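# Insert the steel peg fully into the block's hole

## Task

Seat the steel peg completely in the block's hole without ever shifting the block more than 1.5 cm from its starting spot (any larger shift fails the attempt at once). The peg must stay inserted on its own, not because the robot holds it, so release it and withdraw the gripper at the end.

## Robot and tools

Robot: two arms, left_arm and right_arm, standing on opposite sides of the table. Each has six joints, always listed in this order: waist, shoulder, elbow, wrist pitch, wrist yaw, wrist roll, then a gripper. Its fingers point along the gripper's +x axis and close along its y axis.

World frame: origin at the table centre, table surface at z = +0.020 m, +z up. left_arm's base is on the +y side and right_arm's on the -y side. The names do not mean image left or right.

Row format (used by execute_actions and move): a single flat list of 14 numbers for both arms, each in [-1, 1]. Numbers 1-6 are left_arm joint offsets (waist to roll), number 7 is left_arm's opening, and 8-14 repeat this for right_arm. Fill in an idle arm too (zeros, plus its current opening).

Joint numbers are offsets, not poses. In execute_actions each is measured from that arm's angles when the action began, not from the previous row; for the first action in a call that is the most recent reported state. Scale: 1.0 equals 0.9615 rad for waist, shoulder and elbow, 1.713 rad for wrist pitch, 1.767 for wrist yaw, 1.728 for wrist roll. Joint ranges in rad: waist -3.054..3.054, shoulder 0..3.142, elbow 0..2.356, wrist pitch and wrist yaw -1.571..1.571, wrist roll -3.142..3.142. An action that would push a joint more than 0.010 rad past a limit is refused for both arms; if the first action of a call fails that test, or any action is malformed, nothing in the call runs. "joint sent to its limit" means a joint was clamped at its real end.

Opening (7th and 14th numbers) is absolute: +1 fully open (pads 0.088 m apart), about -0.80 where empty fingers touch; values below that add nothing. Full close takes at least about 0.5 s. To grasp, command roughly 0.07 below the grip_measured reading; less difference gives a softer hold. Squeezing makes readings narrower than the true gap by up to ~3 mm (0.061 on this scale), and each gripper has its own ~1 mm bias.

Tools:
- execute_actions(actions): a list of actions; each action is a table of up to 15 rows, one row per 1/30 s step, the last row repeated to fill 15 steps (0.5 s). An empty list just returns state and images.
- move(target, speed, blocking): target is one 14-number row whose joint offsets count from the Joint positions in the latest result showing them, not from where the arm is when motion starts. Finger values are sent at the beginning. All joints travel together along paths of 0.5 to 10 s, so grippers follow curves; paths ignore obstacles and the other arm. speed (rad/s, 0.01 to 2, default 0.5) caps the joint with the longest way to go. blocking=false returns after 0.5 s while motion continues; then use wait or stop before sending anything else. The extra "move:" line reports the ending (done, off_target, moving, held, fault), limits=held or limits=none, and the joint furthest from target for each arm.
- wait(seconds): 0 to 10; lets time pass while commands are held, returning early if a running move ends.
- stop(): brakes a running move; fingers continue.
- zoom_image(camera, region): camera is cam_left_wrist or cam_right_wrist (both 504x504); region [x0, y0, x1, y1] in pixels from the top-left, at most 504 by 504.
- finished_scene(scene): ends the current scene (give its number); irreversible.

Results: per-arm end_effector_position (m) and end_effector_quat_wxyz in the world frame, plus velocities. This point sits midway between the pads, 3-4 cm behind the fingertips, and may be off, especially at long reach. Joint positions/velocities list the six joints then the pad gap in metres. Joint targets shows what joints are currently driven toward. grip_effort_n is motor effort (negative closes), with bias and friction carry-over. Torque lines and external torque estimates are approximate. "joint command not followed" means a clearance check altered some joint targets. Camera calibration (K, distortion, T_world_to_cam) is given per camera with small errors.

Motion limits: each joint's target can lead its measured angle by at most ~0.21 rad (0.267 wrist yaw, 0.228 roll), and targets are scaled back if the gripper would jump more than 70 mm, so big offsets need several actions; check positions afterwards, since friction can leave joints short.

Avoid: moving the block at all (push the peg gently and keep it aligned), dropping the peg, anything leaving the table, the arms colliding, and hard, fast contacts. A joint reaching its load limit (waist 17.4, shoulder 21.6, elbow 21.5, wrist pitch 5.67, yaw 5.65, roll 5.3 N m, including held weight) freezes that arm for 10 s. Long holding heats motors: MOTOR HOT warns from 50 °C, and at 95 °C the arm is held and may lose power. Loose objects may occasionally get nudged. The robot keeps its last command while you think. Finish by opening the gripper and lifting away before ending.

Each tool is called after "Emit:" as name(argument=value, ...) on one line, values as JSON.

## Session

Emit:
execute_actions(actions=[])

Scene clock: 0.00 s.
left_arm: end_effector_position=(-0.0531, +0.2947, +0.2803) grip_measured=+0.993 grip_effort_n=n/a end_effector_quat_wxyz=(+0.488, +0.483, +0.024, -0.726) end_effector_velocity=(+0.002, -0.001, +0.002) end_effector_angular_velocity=(-0.005, +0.011, +0.020) | right_arm: end_effector_position=(-0.2443, -0.3101, +0.3944) grip_measured=+0.983 grip_effort_n=n/a end_effector_quat_wxyz=(-0.212, -0.132, +0.631, +0.734) end_effector_velocity=(+0.000, +0.000, -0.003) end_effector_angular_velocity=(-0.024, -0.030, +0.005)
Joint names: [waist, shoulder, elbow, wrist pitch, wrist yaw, wrist roll]
Joint positions: left_arm=[-1.542  1.375  1.294 -1.224 -0.721 -0.492  0.088] | right_arm=[ 0.984  1.815  1.219  0.766 -1.118  1.555  0.087]
Joint velocities: left_arm=[ 0.002 -0.002  0.002 -0.007 -0.007 -0.022  0.   ] | right_arm=[-0.002 -0.002  0.002 -0.037 -0.007  0.007 -0.   ]
Joint torques (N m, as the arm reports them, + toward a larger angle): no reading
External joint torques (N m, as the arm's controller estimates them; a push from outside toward a larger angle lowers the number): no reading
Heat: left arm: hottest shoulder 34 °C (+0.0 °C/min); right arm: hottest elbow 34 °C (+0.0 °C/min).
Joint targets: left_arm=[-1.542 1.375 1.294 -1.224 -0.721 -0.492] | right_arm=[0.984 1.815 1.219 0.766 -1.118 1.555]
camera_calibration (this result's frames):
cam_left_wrist: T_world_to_cam=[[-0.693491, 0.560008, -0.453277, -0.0637115], [0.695979, 0.683351, -0.220556, -0.073541], [0.186234, -0.468425, -0.863652, 0.462705], [0, 0, 0, 1]] pos_world=[-0.0791717, 0.302676, 0.354517]
cam_right_wrist: T_world_to_cam=[[-0.178781, 0.100436, -0.978749, 0.390775], [0.696106, -0.690105, -0.197969, 0.0717964], [-0.695323, -0.716706, 0.0534637, -0.332728], [0, 0, 0, 1]] pos_world=[-0.211468, -0.228169, 0.414473]

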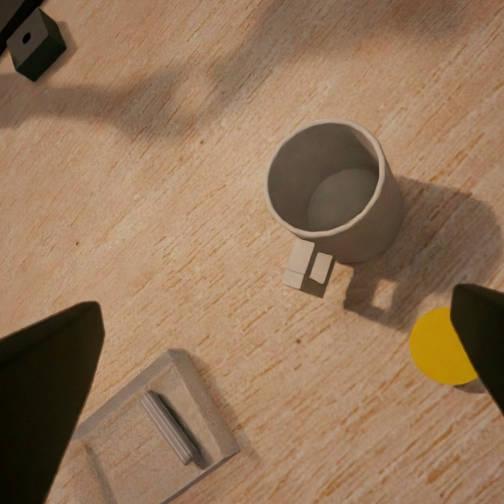

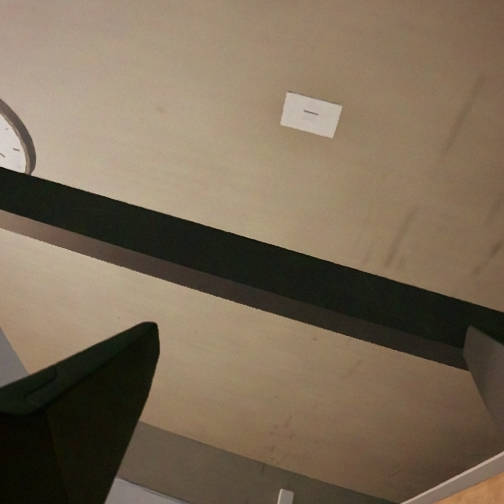

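Emit:
move(target=[0.9,0,-0.1,0.05,0.41,0.09,0.3,-0.07,-0.6,-0.22,-0.7,0.635,0.5,1], speed=1.2)

Emit:
move(target=[0.304,0.137,-0.3,0.081,0,0,0,0,-0.33,0,-0.62,0,0.415,1], speed=1.2)

Scene clock: 8.30 s.
left_arm: end_effector_position=(+0.0530, +0.2033, +0.2229) grip_measured=+0.302 grip_effort_n=-11.9 end_effector_quat_wxyz=(+0.489, +0.446, +0.421, -0.620) end_effector_velocity=(+0.001, -0.002, +0.000) end_effector_angular_velocity=(-0.007, +0.002, +0.026) | right_arm: end_effector_position=(-0.0778, -0.2345, +0.3227) grip_measured=+0.983 grip_effort_n=-2.6 end_effector_quat_wxyz=(+0.399, +0.189, +0.872, +0.214) end_effector_velocity=(+0.002, -0.002, +0.000) end_effector_angular_velocity=(-0.001, -0.003, +0.008)
Joint names: [waist, shoulder, elbow, wrist pitch, wrist yaw, wrist roll]
Joint positions: left_arm=[-0.68   1.375  1.209 -1.14  -0.001 -0.342  0.054] | right_arm=[ 0.919  1.251  1.021 -0.431 -0.002  2.416  0.087]
Joint velocities: left_arm=[ 0.002 -0.002 -0.002  0.007 -0.007 -0.022 -0.   ] | right_arm=[-0.002 -0.007 -0.002 -0.007 -0.007 -0.007 -0.   ]
Joint torques (N m, as the arm reports them, + toward a larger angle): left_arm=[ 0.22 -5.33  5.64  0.88  0.21  0.2 ] | right_arm=[-0.28 -6.05  4.82  1.53  0.19  0.05]
External joint torques (N m, as the arm's controller estimates them; a push from outside toward a larger angle lowers the number): left_arm=[ 0.19 -0.58 -0.61  0.07  0.24  0.2 ] | right_arm=[-0.25 -1.49 -2.06 -0.07  0.16  0.09]
Heat: left arm: hottest elbow 36 °C (+14.5 °C/min); right arm: hottest shoulder 35 °C (+7.2 °C/min).
Joint targets: left_arm=[-0.677 1.375 1.198 -1.139 0.004 -0.336] | right_arm=[0.916 1.238 1.007 -0.433 0.004 2.419]
move: off_target (left_arm, right_arm); limits=none; left_arm: farthest joint: the elbow, 0.011 radians from its target (0.096 radians at the start); right_arm: farthest joint: the shoulder, 0.013 radians from its target (0.577 radians at the start)
camera_calibration (this result's frames):
cam_left_wrist: T_world_to_cam=[[-0.970727, 0.22282, 0.0896644, -0.00273226], [0.231384, 0.96768, 0.100286, -0.202309], [-0.0644207, 0.118097, -0.99091, 0.272888], [0, 0, 0, 1]] pos_world=[0.0617384, 0.164152, 0.290941]
cam_right_wrist: T_world_to_cam=[[-0.17629, -0.817504, -0.548278, -0.011136], [-0.565146, -0.37199, 0.736365, -0.331186], [-0.805936, 0.439671, -0.39643, 0.2488], [0, 0, 0, 1]] pos_world=[0.0113855, -0.241692, 0.3364]

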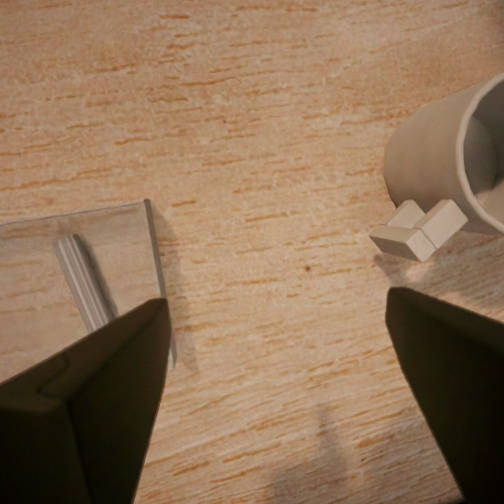

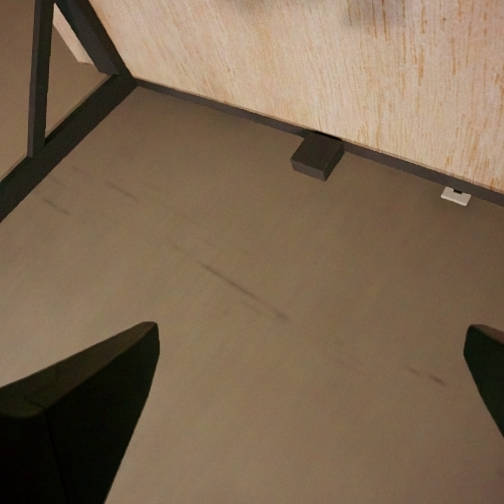

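Scene clock: 9.90 s.
left_arm: end_effector_position=(+0.1358, +0.2122, +0.1204) grip_measured=+0.002 grip_effort_n=-11.9 end_effector_quat_wxyz=(+0.533, +0.465, +0.531, -0.467) end_effector_velocity=(+0.002, +0.002, -0.000) end_effector_angular_velocity=(+0.003, -0.023, +0.015) | right_arm: end_effector_position=(+0.0944, -0.3759, +0.2809) grip_measured=+0.983 grip_effort_n=-2.6 end_effector_quat_wxyz=(+0.612, +0.253, +0.718, -0.215) end_effector_velocity=(+0.001, -0.003, -0.000) end_effector_angular_velocity=(-0.004, +0.001, +0.025)
Joint names: [waist, shoulder, elbow, wrist pitch, wrist yaw, wrist roll]
Joint positions: left_arm=[-0.39   1.495  0.931 -1.003 -0.001 -0.342  0.039] | right_arm=[ 0.919  0.941  1.021 -1.491 -0.002  3.131  0.087]
Joint velocities: left_arm=[-0.007 -0.002 -0.002 -0.007 -0.022 -0.022 -0.   ] | right_arm=[ 0.002 -0.007 -0.002 -0.007 -0.007 -0.022 -0.001]
Joint torques (N m, as the arm reports them, + toward a larger angle): left_arm=[ 0.32 -3.99  5.1   0.45 -0.01 -0.03] | right_arm=[-0.03 -2.25  4.67  0.42 -0.01  0.03]
External joint torques (N m, as the arm's controller estimates them; a push from outside toward a larger angle lowers the number): left_arm=[ 0.35  1.   -0.44  0.12  0.02 -0.03] | right_arm=[-0.03 -0.93 -0.99 -0.25 -0.02  0.04]
Heat: left arm: hottest elbow 36 °C (+12.1 °C/min); right arm: hottest shoulder 35 °C (+6.1 °C/min).
Joint targets: left_arm=[-0.387 1.507 0.921 -1.001 -0.001 -0.342] | right_arm=[0.919 0.934 1.021 -1.493 -0.002 3.134]
move: off_target (left_arm); limits=none; left_arm: farthest joint: the shoulder, 0.011 radians from its target (0.131 radians at the start); right_arm: farthest joint: the shoulder, 0.007 radians from its target (0.317 radians at the start)
camera_calibration (this result's frames):
cam_left_wrist: T_world_to_cam=[[-0.996861, -0.0773191, 0.017022, 0.160874], [-0.0667268, 0.936241, 0.344965, -0.202064], [-0.0426091, 0.342746, -0.938461, 0.118756], [0, 0, 0, 1]] pos_world=[0.151946, 0.160916, 0.178415]
cam_right_wrist: T_world_to_cam=[[-0.625603, -0.779283, -0.0366072, -0.20623], [-0.709773, 0.54907, 0.441299, 0.187088], [-0.323797, 0.302061, -0.896613, 0.476363], [0, 0, 0, 1]] pos_world=[0.158017, -0.407327, 0.337002]

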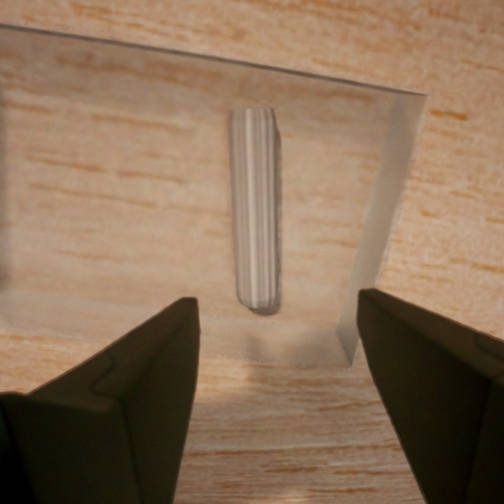

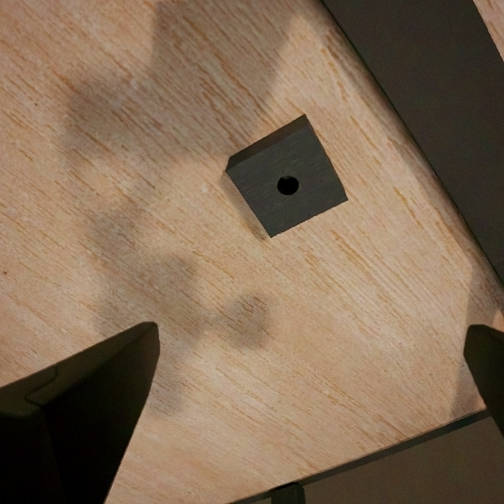

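Emit:
move(target=[0.015,0.125,-0.169,0.153,0,0,-0.15,-0.904,0.568,-0.025,0.632,0,0,0.2], speed=0.8)

Scene clock: 18.07 s.
left_arm: end_effector_position=(+0.1386, +0.2122, +0.0619) grip_measured=-0.148 grip_effort_n=-11.9 end_effector_quat_wxyz=(+0.535, +0.463, +0.534, -0.463) end_effector_velocity=(-0.001, +0.003, +0.000) end_effector_angular_velocity=(+0.009, +0.006, +0.005) | right_arm: end_effector_position=(+0.1948, -0.0837, +0.2426) grip_measured=+0.202 grip_effort_n=-14.7 end_effector_quat_wxyz=(+0.305, +0.633, +0.648, -0.294) end_effector_velocity=(+0.002, -0.002, -0.001) end_effector_angular_velocity=(-0.008, +0.010, -0.008)
Joint names: [waist, shoulder, elbow, wrist pitch, wrist yaw, wrist roll]
Joint positions: left_arm=[-0.379  1.604  0.777 -0.742 -0.001 -0.342  0.032] | right_arm=[ 0.053  1.474  1.009 -0.411 -0.002  3.131  0.049]
Joint velocities: left_arm=[-0.002 -0.002 -0.002 -0.007  0.007 -0.007 -0.   ] | right_arm=[-0.007 -0.002 -0.002 -0.007 -0.007  0.007 -0.   ]
Joint torques (N m, as the arm reports them, + toward a larger angle): left_arm=[ 0.16 -4.26  4.41  0.41  0.    0.06] | right_arm=[-0.06 -4.42  4.56  1.62  0.02  0.  ]
External joint torques (N m, as the arm's controller estimates them; a push from outside toward a larger angle lowers the number): left_arm=[ 0.18  0.91 -0.51  0.08  0.03  0.06] | right_arm=[-0.06  1.43 -2.01  0.22  0.01  0.  ]
Heat: left arm: hottest elbow 36 °C (+6.6 °C/min); right arm: hottest elbow 36 °C (+6.6 °C/min).
Joint targets: left_arm=[-0.376 1.616 0.768 -0.741 -0.001 -0.342] | right_arm=[0.050 1.487 0.997 -0.408 -0.002 3.131]
move: off_target (left_arm, right_arm); limits=none; left_arm: farthest joint: the shoulder, 0.011 radians from its target (0.120 radians at the start); right_arm: farthest joint: the shoulder, 0.014 radians from its target (0.547 radians at the start)
camera_calibration (this result's frames):
cam_left_wrist: T_world_to_cam=[[-0.995915, -0.0887411, 0.0166976, 0.166988], [-0.0775147, 0.935028, 0.345997, -0.180052], [-0.0463169, 0.343289, -0.938087, 0.0643278], [0, 0, 0, 1]] pos_world=[0.155329, 0.16109, 0.119854]
cam_right_wrist: T_world_to_cam=[[-0.999278, -0.0081771, -0.037097, 0.220344], [-0.0355426, 0.545942, 0.837069, -0.112844], [0.013408, 0.837783, -0.545838, 0.280339], [0, 0, 0, 1]] pos_world=[0.212415, -0.171455, 0.255652]

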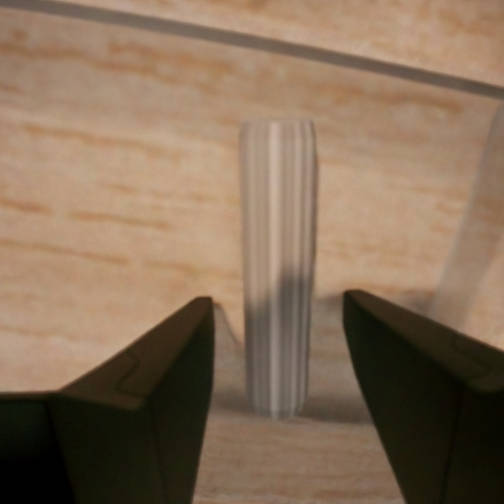

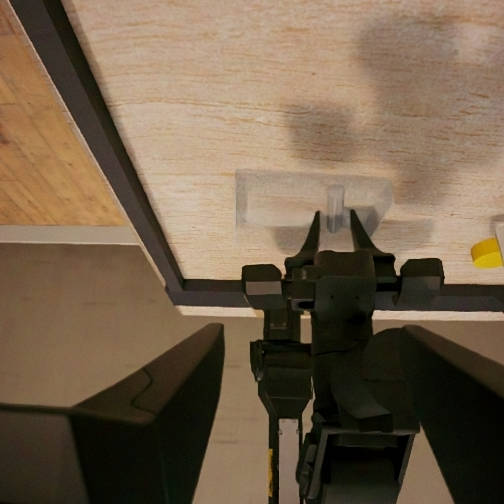

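Emit:
execute_actions(actions=[[[0,0.017,-0.015,0.008,0,0,-0.3,0,0,0,0,0,0,0.2]],[[0,0,0,0,0,0,-0.62,0,0,0,0,0,0,0.2]]])

Emit:
move(target=[0,-0.11,0.13,-0.11,0,0,-0.62,0,0,0,0,0,0,0.2], speed=0.3)

Scene clock: 20.87 s.
left_arm: end_effector_position=(+0.1386, +0.2119, +0.0599) grip_measured=-0.543 grip_effort_n=-83.5 end_effector_quat_wxyz=(+0.535, +0.462, +0.533, -0.464) end_effector_velocity=(+0.002, +0.002, +0.000) end_effector_angular_velocity=(+0.006, -0.009, +0.010) | right_arm: end_effector_position=(+0.1948, -0.0837, +0.2426) grip_measured=+0.202 grip_effort_n=-14.7 end_effector_quat_wxyz=(+0.305, +0.633, +0.648, -0.294) end_effector_velocity=(-0.002, -0.004, -0.005) end_effector_angular_velocity=(-0.027, +0.012, +0.017)
Joint names: [waist, shoulder, elbow, wrist pitch, wrist yaw, wrist roll]
Joint positions: left_arm=[-0.379  1.608  0.772 -0.731 -0.001 -0.342  0.012] | right_arm=[ 0.053  1.474  1.009 -0.411 -0.002  3.131  0.049]
Joint velocities: left_arm=[ 0.002 -0.002 -0.002 -0.007 -0.007 -0.007  0.   ] | right_arm=[-0.002  0.002 -0.002 -0.022 -0.022 -0.007 -0.   ]
Joint torques (N m, as the arm reports them, + toward a larger angle): left_arm=[ 0.06 -5.62  5.69  0.39 -0.04  0.03] | right_arm=[ 0.21 -6.15  5.78  1.4   0.02 -0.05]
External joint torques (N m, as the arm's controller estimates them; a push from outside toward a larger angle lowers the number): left_arm=[ 0.03 -0.41  0.8   0.06 -0.01  0.03] | right_arm=[ 0.21 -0.36 -0.73  0.01  0.02 -0.04]
External joint torques at the end of the 1st action: left_arm=[ 0.14  0.84 -0.41  0.07  0.03  0.07] | right_arm=[-0.02  0.18 -0.95 -0.02  0.01 -0.02]
Heat: left arm: hottest elbow 36 °C (+5.8 °C/min); right arm: hottest elbow 36 °C (+5.8 °C/min).
Joint targets: left_arm=[-0.379 1.608 0.772 -0.730 -0.001 -0.342] | right_arm=[0.053 1.474 1.009 -0.411 -0.002 3.131]
camera_calibration (this result's frames):
cam_left_wrist: T_world_to_cam=[[-0.995908, -0.0887093, 0.0172382, 0.166902], [-0.0773849, 0.935674, 0.344277, -0.179143], [-0.0466699, 0.341534, -0.93871, 0.0629661], [0, 0, 0, 1]] pos_world=[0.155295, 0.16092, 0.117905]
cam_right_wrist: T_world_to_cam=[[-0.999278, -0.0081771, -0.037097, 0.220344], [-0.0355426, 0.545942, 0.837069, -0.112844], [0.013408, 0.837783, -0.545838, 0.280339], [0, 0, 0, 1]] pos_world=[0.212415, -0.171455, 0.255652]

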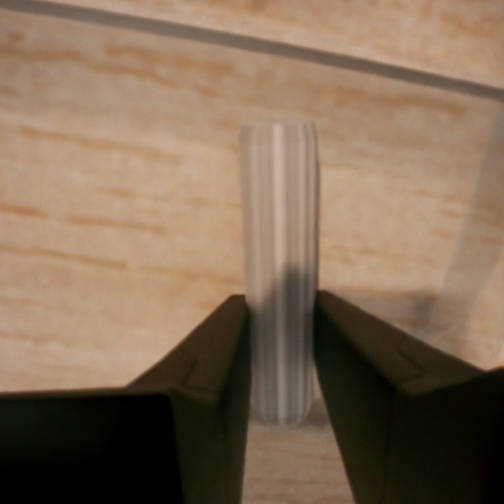

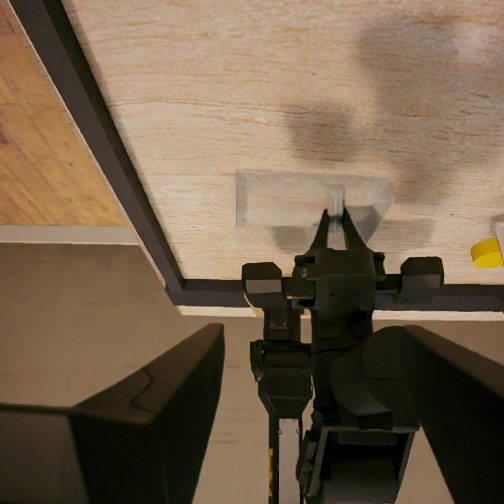

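Scene clock: 22.00 s.
left_arm: end_effector_position=(+0.1376, +0.2074, +0.1060) grip_measured=-0.543 grip_effort_n=-83.5 end_effector_quat_wxyz=(+0.539, +0.455, +0.530, -0.471) end_effector_velocity=(-0.001, +0.004, -0.002) end_effector_angular_velocity=(+0.018, +0.004, +0.005) | right_arm: end_effector_position=(+0.1948, -0.0837, +0.2426) grip_measured=+0.202 grip_effort_n=-14.7 end_effector_quat_wxyz=(+0.305, +0.633, +0.648, -0.294) end_effector_velocity=(-0.000, -0.004, -0.003) end_effector_angular_velocity=(-0.022, +0.010, -0.003)
Joint names: [waist, shoulder, elbow, wrist pitch, wrist yaw, wrist roll]
Joint positions: left_arm=[-0.379  1.514  0.887 -0.918 -0.001 -0.342  0.012] | right_arm=[ 0.053  1.474  1.009 -0.411 -0.002  3.131  0.049]
Joint velocities: left_arm=[-0.002  0.002 -0.007 -0.007  0.007 -0.007  0.   ] | right_arm=[-0.002 -0.002 -0.002 -0.022 -0.007  0.007  0.   ]
Joint torques (N m, as the arm reports them, + toward a larger angle): left_arm=[-0.09 -6.99  7.7   0.27 -0.07 -0.01] | right_arm=[ 0.04 -5.74  5.57  1.39  0.07 -0.05]
External joint torques (N m, as the arm's controller estimates them; a push from outside toward a larger angle lowers the number): left_arm=[-0.06 -2.02  2.27 -0.1  -0.05 -0.01] | right_arm=[ 0.01  0.11 -1.   -0.02  0.07 -0.04]
Heat: left arm: hottest elbow 36 °C (+5.5 °C/min); right arm: hottest elbow 36 °C (+5.5 °C/min).
Joint targets: left_arm=[-0.379 1.503 0.897 -0.919 -0.001 -0.342] | right_arm=[0.053 1.474 1.009 -0.411 -0.002 3.131]
move: off_target (left_arm); limits=none; left_arm: farthest joint: the shoulder, 0.012 radians from its target (0.106 radians at the start); right_arm: farthest joint: the waist, 0.000 radians from its target (0.000 radians at the start)
camera_calibration (this result's frames):
cam_left_wrist: T_world_to_cam=[[-0.995823, -0.0882849, 0.0232881, 0.164048], [-0.0759749, 0.942681, 0.32493, -0.190403], [-0.0506397, 0.321804, -0.945451, 0.113078], [0, 0, 0, 1]] pos_world=[0.154623, 0.157583, 0.164957]
cam_right_wrist: T_world_to_cam=[[-0.999278, -0.0081771, -0.037097, 0.220344], [-0.0355426, 0.545942, 0.837069, -0.112844], [0.013408, 0.837783, -0.545838, 0.280339], [0, 0, 0, 1]] pos_world=[0.212415, -0.171455, 0.255652]

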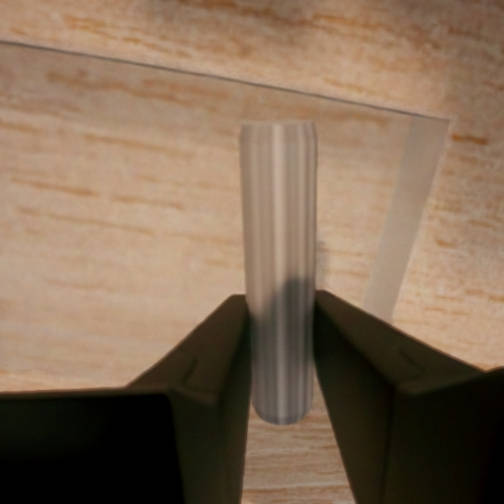

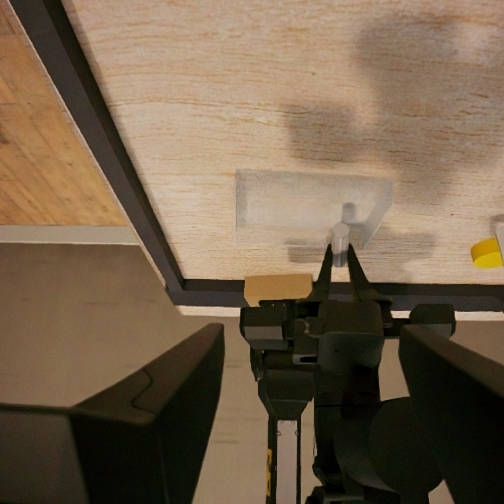

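Emit:
move(target=[0.233,0.056,0.141,0.399,0,0.2,-0.62,0,0,0,0,0,0,0.2], speed=0.6)

Emit:
zoom_image(camera="cam_right_wrist", region=[220,180,388,348])

Scene clock: 25.20 s.
left_arm: end_effector_position=(+0.1953, +0.0357, +0.1891) grip_measured=-0.543 grip_effort_n=-83.5 end_effector_quat_wxyz=(+0.661, +0.267, +0.274, -0.645) end_effector_velocity=(+0.002, +0.001, -0.001) end_effector_angular_velocity=(+0.008, -0.031, -0.002) | right_arm: end_effector_position=(+0.1948, -0.0837, +0.2426) grip_measured=+0.202 grip_effort_n=-14.7 end_effector_quat_wxyz=(+0.305, +0.633, +0.648, -0.294) end_effector_velocity=(+0.002, +0.001, +0.001) end_effector_angular_velocity=(+0.008, -0.010, -0.002)
Joint names: [waist, shoulder, elbow, wrist pitch, wrist yaw, wrist roll]
Joint positions: left_arm=[-0.157  1.558  1.01  -0.238 -0.001 -0.001  0.012] | right_arm=[ 0.053  1.474  1.009 -0.411 -0.002  3.131  0.049]
Joint velocities: left_arm=[-0.002  0.002  0.002 -0.007 -0.022  0.022  0.   ] | right_arm=[-0.002 -0.002 -0.002  0.007  0.007 -0.007 -0.   ]
Joint torques (N m, as the arm reports them, + toward a larger angle): left_arm=[ 0.12 -6.01  9.36  1.86  0.01  0.21] | right_arm=[ 0.08 -5.78  5.55  1.4   0.02 -0.01]
External joint torques (N m, as the arm's controller estimates them; a push from outside toward a larger angle lowers the number): left_arm=[0.1  0.62 2.6  0.34 0.03 0.2 ] | right_arm=[ 0.08  0.09 -1.05 -0.02  0.02  0.  ]
Heat: left arm: hottest elbow 37 °C (+7.1 °C/min); right arm: hottest elbow 36 °C (+4.8 °C/min).
Joint targets: left_arm=[-0.155 1.568 1.022 -0.234 -0.001 0.004] | right_arm=[0.053 1.474 1.009 -0.411 -0.002 3.131]
move: off_target (left_arm); limits=none; left_arm: farthest joint: the elbow, 0.012 radians from its target (0.136 radians at the start); right_arm: farthest joint: the waist, 0.000 radians from its target (0.000 radians at the start)
camera_calibration (this result's frames):
cam_left_wrist: T_world_to_cam=[[-0.999335, 0.0256363, -0.0259414, 0.210311], [0.0340973, 0.909154, -0.415063, 0.0684453], [0.012944, -0.415671, -0.909423, 0.256948], [0, 0, 0, 1]] pos_world=[0.204512, 0.039187, 0.26754]
cam_right_wrist: T_world_to_cam=[[-0.999278, -0.0081771, -0.037097, 0.220344], [-0.0355426, 0.545942, 0.837069, -0.112844], [0.013408, 0.837783, -0.545838, 0.280339], [0, 0, 0, 1]] pos_world=[0.212415, -0.171455, 0.255652]

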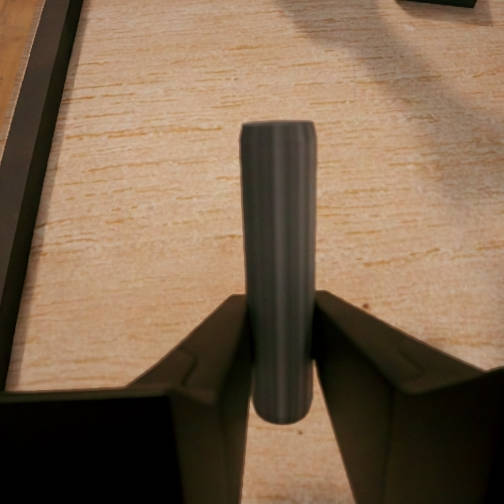

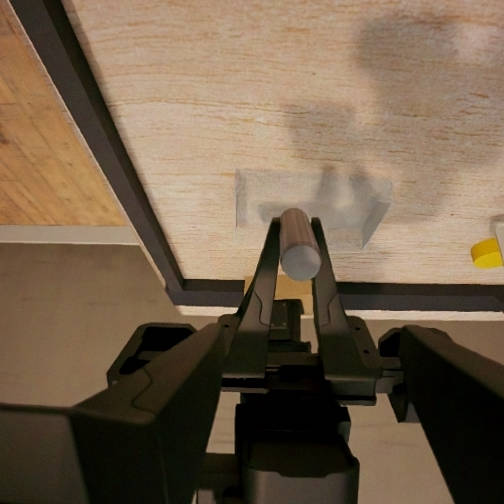

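Region (220, 180, 388, 348) of cam_right_wrist's 504x504 image, scaled by 3.000, with more detail than that image has.

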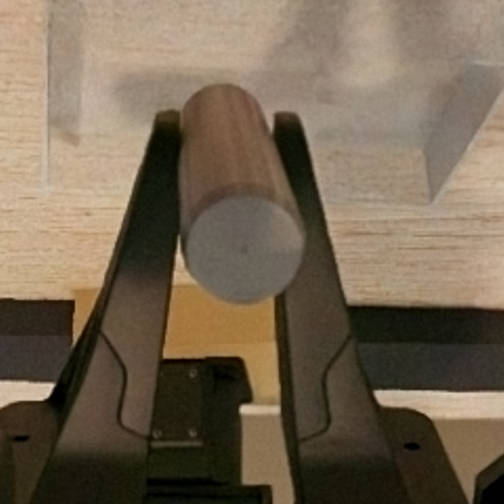

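Emit:
move(target=[0,0,0,0,0,0,-0.62,0,0.254,-0.014,0.138,0,0,0], speed=0.25)

Scene clock: 29.40 s.
left_arm: end_effector_position=(+0.1953, +0.0358, +0.1890) grip_measured=-0.543 grip_effort_n=-83.5 end_effector_quat_wxyz=(+0.661, +0.268, +0.274, -0.645) end_effector_velocity=(+0.000, +0.003, -0.003) end_effector_angular_velocity=(+0.012, +0.011, +0.018) | right_arm: end_effector_position=(+0.1941, -0.0424, +0.1868) grip_measured=+0.002 grip_effort_n=-14.7 end_effector_quat_wxyz=(+0.305, +0.633, +0.648, -0.293) end_effector_velocity=(+0.000, -0.004, -0.003) end_effector_angular_velocity=(-0.022, +0.001, +0.008)
Joint names: [waist, shoulder, elbow, wrist pitch, wrist yaw, wrist roll]
Joint positions: left_arm=[-0.157  1.558  1.01  -0.239 -0.001 -0.001  0.012] | right_arm=[ 0.053  1.703  1.007 -0.177 -0.002  3.131  0.039]
Joint velocities: left_arm=[-0.002 -0.002 -0.007 -0.007 -0.007 -0.022 -0.   ] | right_arm=[-0.002 -0.002 -0.002 -0.022 -0.007 -0.007  0.   ]
Joint torques (N m, as the arm reports them, + toward a larger angle): left_arm=[ 0.12 -7.59  7.71  1.63 -0.01  0.13] | right_arm=[-0.1  -5.49  4.37  1.66  0.09 -0.11]
External joint torques (N m, as the arm's controller estimates them; a push from outside toward a larger angle lowers the number): left_arm=[ 0.12 -0.97  1.    0.13 -0.01  0.13] | right_arm=[-0.09  1.62 -1.78  0.26  0.08 -0.1 ]
Heat: left arm: hottest elbow 37 °C (+6.1 °C/min); right arm: hottest elbow 37 °C (+6.1 °C/min).
Joint targets: left_arm=[-0.157 1.558 1.010 -0.238 -0.001 -0.001] | right_arm=[0.053 1.718 0.995 -0.174 -0.002 3.131]
move: off_target (right_arm); limits=none; left_arm: farthest joint: the wrist pitch, 0.001 radians from its target (0.000 radians at the start); right_arm: farthest joint: the shoulder, 0.015 radians from its target (0.245 radians at the start)
camera_calibration (this result's frames):
cam_left_wrist: T_world_to_cam=[[-0.999335, 0.0256561, -0.0259042, 0.210295], [0.03409, 0.90947, -0.41437, 0.0681486], [0.012928, -0.414977, -0.90974, 0.256929], [0, 0, 0, 1]] pos_world=[0.20451, 0.039245, 0.267424]
cam_right_wrist: T_world_to_cam=[[-0.999279, -0.00810637, -0.0370794, 0.217893], [-0.0355148, 0.544344, 0.83811, -0.0889632], [0.0133899, 0.838823, -0.54424, 0.215029], [0, 0, 0, 1]] pos_world=[0.211697, -0.130178, 0.199667]

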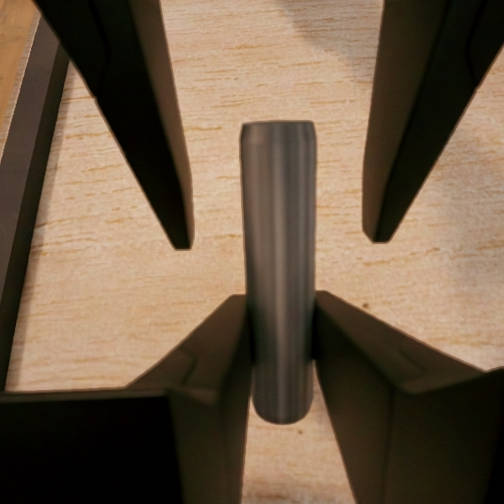

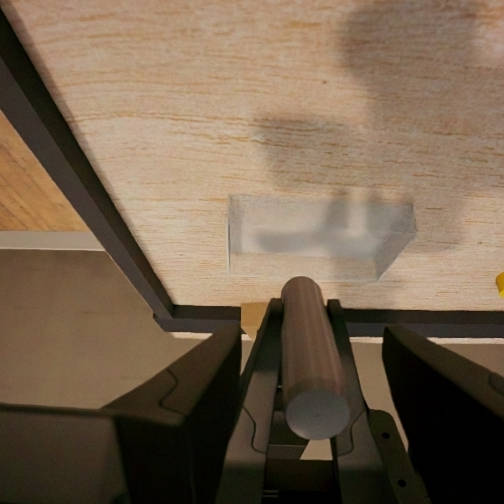

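Emit:
execute_actions(actions=[[[0,0,0,0,0,0,-0.62,0,0,0,0,0,0,-0.62]]])

Scene clock: 31.43 s.
left_arm: end_effector_position=(+0.1950, +0.0361, +0.1887) grip_measured=-0.543 grip_effort_n=-83.5 end_effector_quat_wxyz=(+0.660, +0.268, +0.275, -0.645) end_effector_velocity=(+0.000, -0.000, +0.001) end_effector_angular_velocity=(-0.007, -0.000, +0.008) | right_arm: end_effector_position=(+0.1943, -0.0423, +0.1869) grip_measured=-0.546 grip_effort_n=-83.5 end_effector_quat_wxyz=(+0.305, +0.633, +0.648, -0.293) end_effector_velocity=(-0.002, -0.002, -0.001) end_effector_angular_velocity=(-0.008, +0.012, +0.017)
Joint names: [waist, shoulder, elbow, wrist pitch, wrist yaw, wrist roll]
Joint positions: left_arm=[-0.157  1.558  1.01  -0.241 -0.    -0.001  0.012] | right_arm=[ 0.053  1.703  1.007 -0.177 -0.001  3.131  0.012]
Joint velocities: left_arm=[-0.002 -0.002 -0.002  0.007 -0.007 -0.007 -0.   ] | right_arm=[-0.002 -0.002 -0.002 -0.007 -0.022 -0.007 -0.   ]
Joint torques (N m, as the arm reports them, + toward a larger angle): left_arm=[-0.22 -7.26  7.92  1.73 -0.02  0.11] | right_arm=[ 0.07 -7.21  5.65  1.38 -0.02 -0.09]
External joint torques (N m, as the arm's controller estimates them; a push from outside toward a larger angle lowers the number): left_arm=[-0.22 -0.62  1.19  0.22 -0.01  0.11] | right_arm=[ 0.05 -0.05 -0.53 -0.03 -0.02 -0.08]
Heat: left arm: hottest elbow 38 °C (+7.6 °C/min); right arm: hottest elbow 37 °C (+5.7 °C/min).
Joint targets: left_arm=[-0.157 1.558 1.010 -0.239 -0.001 -0.001] | right_arm=[0.053 1.703 1.007 -0.177 -0.002 3.131]
camera_calibration (this result's frames):
cam_left_wrist: T_world_to_cam=[[-0.999326, 0.0266237, -0.0252709, 0.209845], [0.0346853, 0.910222, -0.412666, 0.0673093], [0.0120154, -0.413264, -0.910532, 0.25705], [0, 0, 0, 1]] pos_world=[0.204281, 0.0393765, 0.267132]
cam_right_wrist: T_world_to_cam=[[-0.999274, -0.00746601, -0.037368, 0.218192], [-0.0354135, 0.544043, 0.83831, -0.089107], [0.014071, 0.839024, -0.543912, 0.214813], [0, 0, 0, 1]] pos_world=[0.211855, -0.130126, 0.199692]

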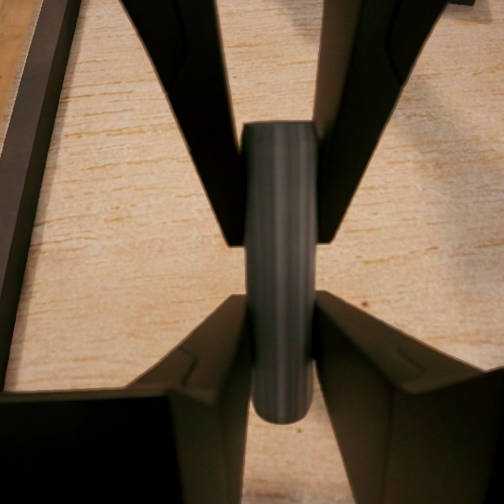

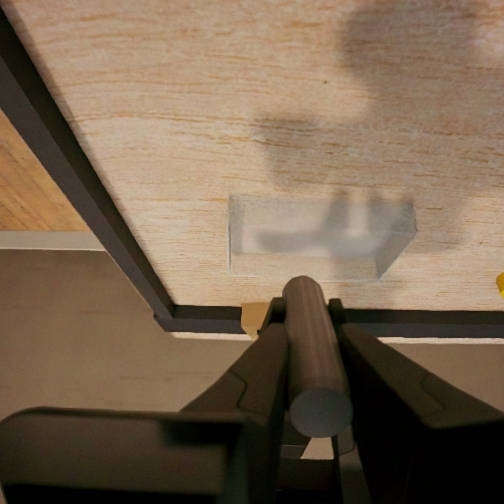

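Emit:
execute_actions(actions=[[[0,0,0,0,0,0,0.2,0,0,0,0,0,0,-0.62]]])

Emit:
move(target=[0,-0.05,0,0,0,0,0.6,0.1,-0.41,-0.05,-0.45,0,0,-0.62], speed=0.7)

Emit:
move(target=[-0.21,0.64,0,0.81,0,0,1,0.834,0,-0.232,-0.087,0,0,-0.62], speed=1.0)

Scene clock: 36.47 s.
left_arm: end_effector_position=(+0.1950, +0.0360, +0.1888) grip_measured=+0.194 grip_effort_n=14.7 end_effector_quat_wxyz=(+0.661, +0.268, +0.275, -0.645) end_effector_velocity=(+0.000, -0.001, -0.001) end_effector_angular_velocity=(-0.002, -0.000, +0.008) | right_arm: end_effector_position=(+0.1943, -0.0428, +0.1864) grip_measured=-0.546 grip_effort_n=-83.5 end_effector_quat_wxyz=(+0.306, +0.633, +0.648, -0.294) end_effector_velocity=(-0.000, +0.001, +0.001) end_effector_angular_velocity=(+0.007, +0.001, +0.008)
Joint names: [waist, shoulder, elbow, wrist pitch, wrist yaw, wrist roll]
Joint positions: left_arm=[-0.157  1.558  1.01  -0.24  -0.    -0.001  0.049] | right_arm=[ 0.053  1.703  1.007 -0.18  -0.001  3.131  0.012]
Joint velocities: left_arm=[-0.002  0.002 -0.002  0.007 -0.007 -0.007  0.002] | right_arm=[-0.002 -0.002 -0.002  0.007 -0.007 -0.007 -0.   ]
Joint torques (N m, as the arm reports them, + toward a larger angle): left_arm=[-0.05 -7.4   7.6   1.55  0.    0.04] | right_arm=[-0.1  -7.28  5.19  1.63  0.04  0.  ]
External joint torques (N m, as the arm's controller estimates them; a push from outside toward a larger angle lowers the number): left_arm=[-0.1  -0.74  0.83  0.03  0.01  0.04] | right_arm=[-0.06 -0.05 -1.04  0.2   0.03  0.01]
Heat: left arm: hottest elbow 38 °C (+6.6 °C/min); right arm: hottest elbow 37 °C (+4.9 °C/min).
Joint targets: left_arm=[-0.157 1.558 1.010 -0.241 -0.000 -0.001] | right_arm=[0.053 1.703 1.007 -0.177 -0.001 3.131]
camera_calibration (this result's frames):
cam_left_wrist: T_world_to_cam=[[-0.999326, 0.0266044, -0.0253085, 0.209862], [0.0346924, 0.909907, -0.413359, 0.0676059], [0.0120312, -0.413959, -0.910216, 0.257071], [0, 0, 0, 1]] pos_world=[0.204282, 0.0393183, 0.267247]
cam_right_wrist: T_world_to_cam=[[-0.999272, -0.00758007, -0.0373969, 0.218181], [-0.035457, 0.546598, 0.836644, -0.0880424], [0.0140993, 0.837361, -0.546469, 0.215409], [0, 0, 0, 1]] pos_world=[0.211863, -0.130598, 0.199534]

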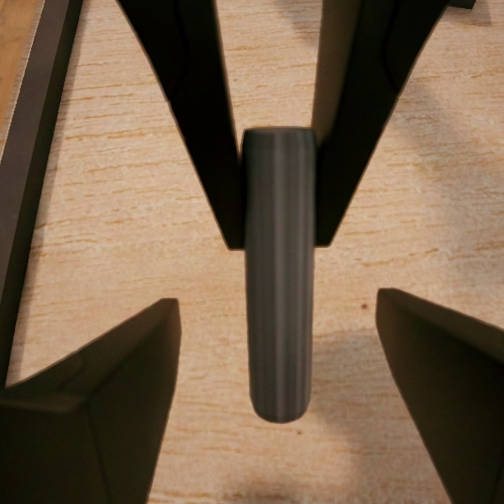

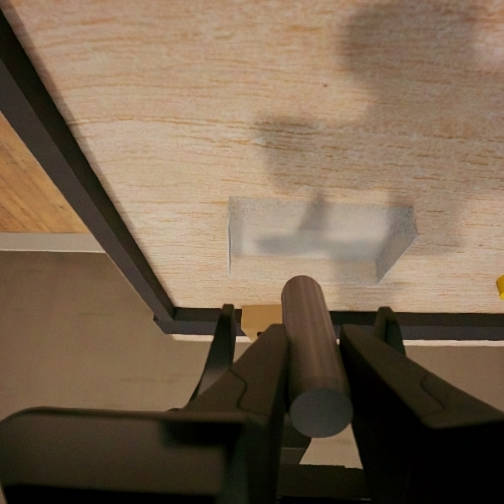

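Scene clock: 38.20 s.
left_arm: end_effector_position=(+0.1950, +0.0374, +0.2031) grip_measured=+0.598 grip_effort_n=15.1 end_effector_quat_wxyz=(+0.665, +0.256, +0.263, -0.650) end_effector_velocity=(+0.000, +0.002, -0.001) end_effector_angular_velocity=(+0.008, -0.010, -0.002) | right_arm: end_effector_position=(+0.1726, -0.2021, +0.2196) grip_measured=-0.546 grip_effort_n=-83.5 end_effector_quat_wxyz=(+0.455, +0.527, +0.594, -0.403) end_effector_velocity=(+0.002, -0.005, -0.001) end_effector_angular_velocity=(-0.021, -0.011, +0.003)
Joint names: [waist, shoulder, elbow, wrist pitch, wrist yaw, wrist roll]
Joint positions: left_arm=[-0.157  1.521  1.01  -0.24  -0.    -0.001  0.068] | right_arm=[ 0.146  1.325  0.968 -0.95  -0.001  3.131  0.012]
Joint velocities: left_arm=[-0.002 -0.002 -0.002 -0.007 -0.007  0.007 -0.   ] | right_arm=[-0.002 -0.002 -0.002 -0.022  0.007 -0.007 -0.   ]
Joint torques (N m, as the arm reports them, + toward a larger angle): left_arm=[-0.01 -8.7   7.99  1.55 -0.06  0.08] | right_arm=[ 0.39 -5.98  4.21  0.75  0.02 -0.07]
External joint torques (N m, as the arm's controller estimates them; a push from outside toward a larger angle lowers the number): left_arm=[ 0.04 -2.26  1.19  0.01 -0.06  0.08] | right_arm=[ 0.4  -1.72 -1.85 -0.08  0.01 -0.06]
Heat: left arm: hottest shoulder 38 °C (+6.3 °C/min); right arm: hottest elbow 37 °C (+4.7 °C/min).
Joint targets: left_arm=[-0.157 1.510 1.010 -0.240 -0.000 -0.001] | right_arm=[0.149 1.309 0.959 -0.950 -0.001 3.131]
move: off_target (left_arm, right_arm); limits=none; left_arm: farthest joint: the shoulder, 0.011 radians from its target (0.048 radians at the start); right_arm: farthest joint: the shoulder, 0.016 radians from its target (0.394 radians at the start)
camera_calibration (this result's frames):
cam_left_wrist: T_world_to_cam=[[-0.999304, 0.025645, -0.0270961, 0.210546], [0.0350499, 0.894167, -0.44636, 0.0793997], [0.0127816, -0.446999, -0.894443, 0.268575], [0, 0, 0, 1]] pos_world=[0.204184, 0.0436568, 0.281371]
cam_right_wrist: T_world_to_cam=[[-0.992431, -0.116799, -0.0379174, 0.17334], [-0.118997, 0.838455, 0.531821, 0.110819], [-0.0303244, 0.532308, -0.846007, 0.37898], [0, 0, 0, 1]] pos_world=[0.196707, -0.274405, 0.268257]

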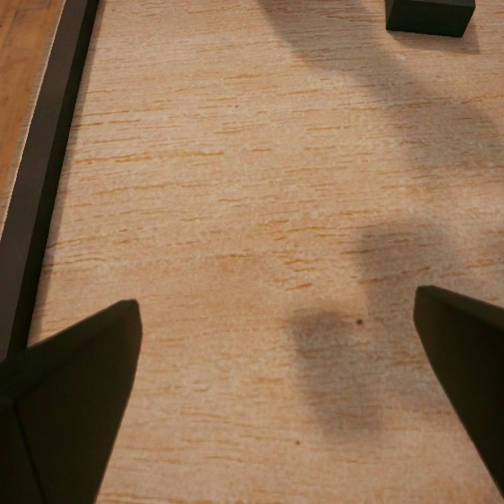

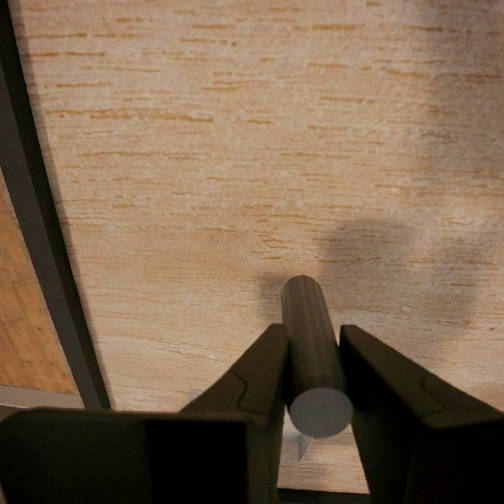

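Scene clock: 40.27 s.
left_arm: end_effector_position=(+0.0906, -0.0833, +0.1969) grip_measured=+0.991 grip_effort_n=15.1 end_effector_quat_wxyz=(+0.642, -0.015, -0.012, -0.767) end_effector_velocity=(-0.000, -0.000, -0.003) end_effector_angular_velocity=(+0.021, +0.019, +0.004) | right_arm: end_effector_position=(+0.0649, -0.3573, +0.1606) grip_measured=-0.546 grip_effort_n=-83.5 end_effector_quat_wxyz=(+0.701, +0.214, +0.637, -0.238) end_effector_velocity=(+0.001, -0.002, -0.000) end_effector_angular_velocity=(-0.011, -0.001, +0.004)
Joint names: [waist, shoulder, elbow, wrist pitch, wrist yaw, wrist roll]
Joint positions: left_arm=[-0.358  2.119  1.01   1.146 -0.    -0.001  0.088] | right_arm=[ 0.945  1.325  0.754 -1.097 -0.001  3.131  0.012]
Joint velocities: left_arm=[-0.002 -0.002  0.002 -0.022 -0.007 -0.022 -0.   ] | right_arm=[-0.002 -0.002 -0.002 -0.007 -0.007 -0.007 -0.   ]
Joint torques (N m, as the arm reports them, + toward a larger angle): left_arm=[-0.17 -8.09  6.41  1.92 -0.03  0.1 ] | right_arm=[ 0.26 -3.58  3.72 -0.03 -0.01 -0.01]
External joint torques (N m, as the arm's controller estimates them; a push from outside toward a larger angle lowers the number): left_arm=[-0.19  1.28  1.03  0.14 -0.03  0.09] | right_arm=[ 0.26 -0.11 -1.55 -0.28 -0.02 -0.01]
Heat: left arm: hottest elbow 39 °C (+7.5 °C/min); right arm: hottest elbow 37 °C (+4.5 °C/min).
Joint targets: left_arm=[-0.359 2.137 1.010 1.147 -0.000 -0.001] | right_arm=[0.948 1.325 0.745 -1.099 -0.001 3.131]
move: off_target (left_arm); limits=none; left_arm: farthest joint: the shoulder, 0.018 radians from its target (0.615 radians at the start); right_arm: farthest joint: the elbow, 0.009 radians from its target (0.223 radians at the start)
camera_calibration (this result's frames):
cam_left_wrist: T_world_to_cam=[[-0.980145, 0.190958, -0.0533856, 0.126329], [0.109692, 0.29792, -0.948268, 0.230653], [-0.165174, -0.935296, -0.312952, 0.0713341], [0, 0, 0, 1]] pos_world=[0.110303, -0.0261211, 0.247789]
cam_right_wrist: T_world_to_cam=[[-0.598388, -0.800527, -0.0329867, -0.224559], [-0.788903, 0.581511, 0.198688, 0.26475], [-0.139873, 0.144916, -0.979508, 0.298621], [0, 0, 0, 1]] pos_world=[0.116258, -0.376995, 0.232491]

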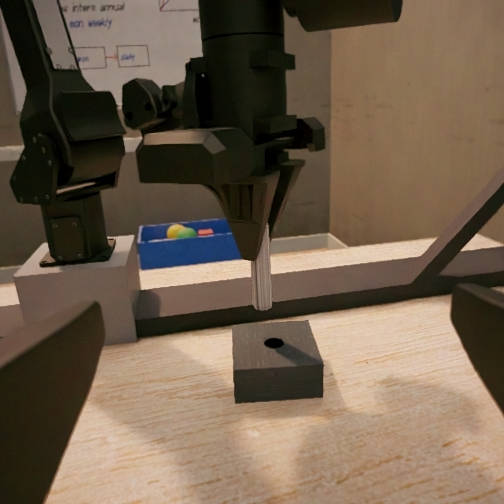

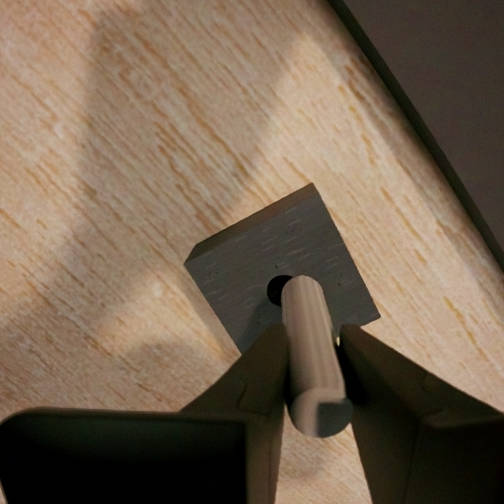

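Emit:
move(target=[0,0,0,0,0,0,1,-0.031,0.066,-0.02,0.0435,0,0,-0.62], speed=0.15)

Emit:
zoom_image(camera="cam_left_wrist", region=[190,240,358,408])

Emit:
zoom_image(camera="cam_right_wrist", region=[240,220,366,346])

Scene clock: 46.13 s.
left_arm: end_effector_position=(+0.0906, -0.0833, +0.1970) grip_measured=+0.991 grip_effort_n=14.7 end_effector_quat_wxyz=(+0.642, -0.015, -0.012, -0.767) end_effector_velocity=(+0.000, +0.001, -0.006) end_effector_angular_velocity=(+0.025, -0.012, +0.005) | right_arm: end_effector_position=(+0.0603, -0.3475, +0.1482) grip_measured=-0.546 grip_effort_n=-83.5 end_effector_quat_wxyz=(+0.696, +0.224, +0.636, -0.246) end_effector_velocity=(+0.005, -0.005, -0.001) end_effector_angular_velocity=(-0.024, -0.015, +0.019)
Joint names: [waist, shoulder, elbow, wrist pitch, wrist yaw, wrist roll]
Joint positions: left_arm=[-0.358  2.119  1.01   1.146 -0.    -0.001  0.088] | right_arm=[ 0.918  1.38   0.744 -1.025 -0.001  3.131  0.012]
Joint velocities: left_arm=[-0.002 -0.002 -0.007 -0.022 -0.007  0.007 -0.   ] | right_arm=[-0.002 -0.002 -0.007 -0.022 -0.007 -0.022 -0.   ]
Joint torques (N m, as the arm reports them, + toward a larger angle): left_arm=[  0.1  -10.49   6.12   1.81  -0.05   0.06] | right_arm=[-0.4  -2.76  3.69  0.26  0.06  0.01]
External joint torques (N m, as the arm's controller estimates them; a push from outside toward a larger angle lowers the number): left_arm=[ 0.05 -1.16  0.78  0.03 -0.04  0.05] | right_arm=[-0.4   0.99 -1.4   0.02  0.05  0.01]
Heat: left arm: hottest shoulder 39 °C (+6.5 °C/min); right arm: hottest elbow 37 °C (+3.9 °C/min).
Joint targets: left_arm=[-0.358 2.119 1.010 1.146 -0.000 -0.001] | right_arm=[0.915 1.389 0.735 -1.023 -0.001 3.131]
move: done; limits=none; left_arm: farthest joint: the waist, 0.000 radians from its target (0.000 radians at the start); right_arm: farthest joint: the elbow, 0.009 radians from its target (0.019 radians at the start)
camera_calibration (this result's frames):
cam_left_wrist: T_world_to_cam=[[-0.980149, 0.190938, -0.0533912, 0.126333], [0.109628, 0.297564, -0.948387, 0.23073], [-0.165195, -0.935414, -0.312589, 0.0712839], [0, 0, 0, 1]] pos_world=[0.110307, -0.0260989, 0.247849]
cam_right_wrist: T_world_to_cam=[[-0.619714, -0.784129, -0.0331156, -0.212888], [-0.772084, 0.601536, 0.205037, 0.262875], [-0.140855, 0.152633, -0.978194, 0.286984], [0, 0, 0, 1]] pos_world=[0.111455, -0.368864, 0.219777]

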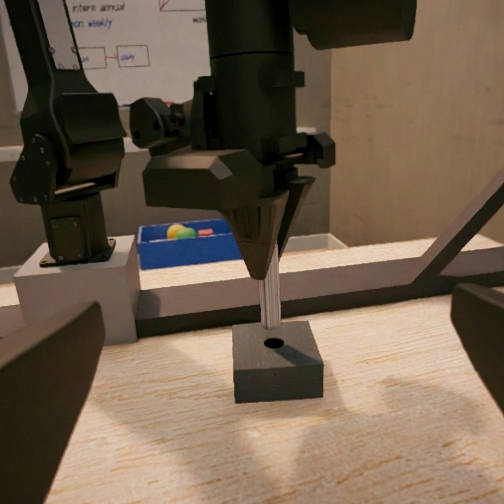

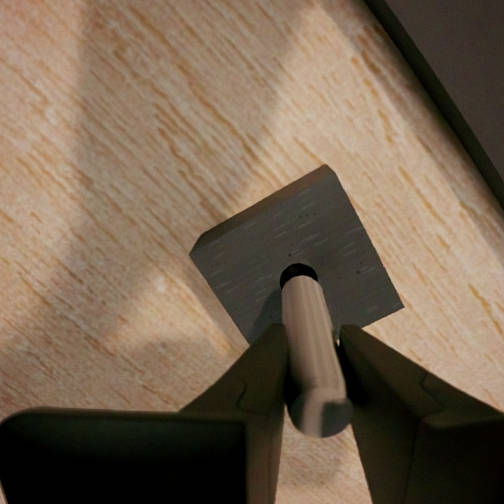

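Region (190, 240, 358, 408) of cam_left_wrist's 504x504 image, scaled by 3.000, with more detail than that image has.

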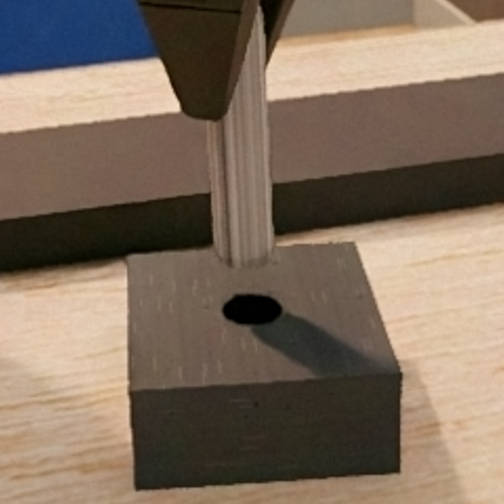

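Region (240, 220, 366, 346) of cam_right_wrist's 504x504 image, scaled by 4.000, with more detail than that image has.

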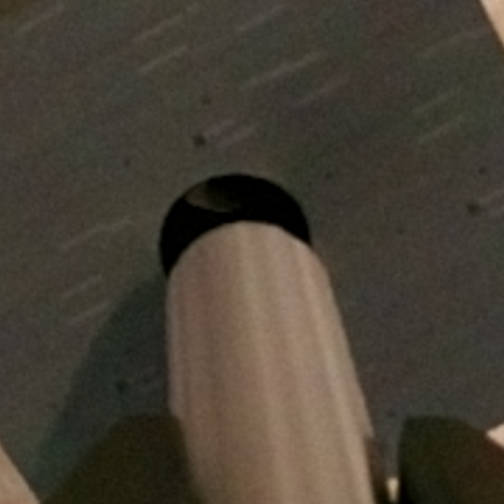

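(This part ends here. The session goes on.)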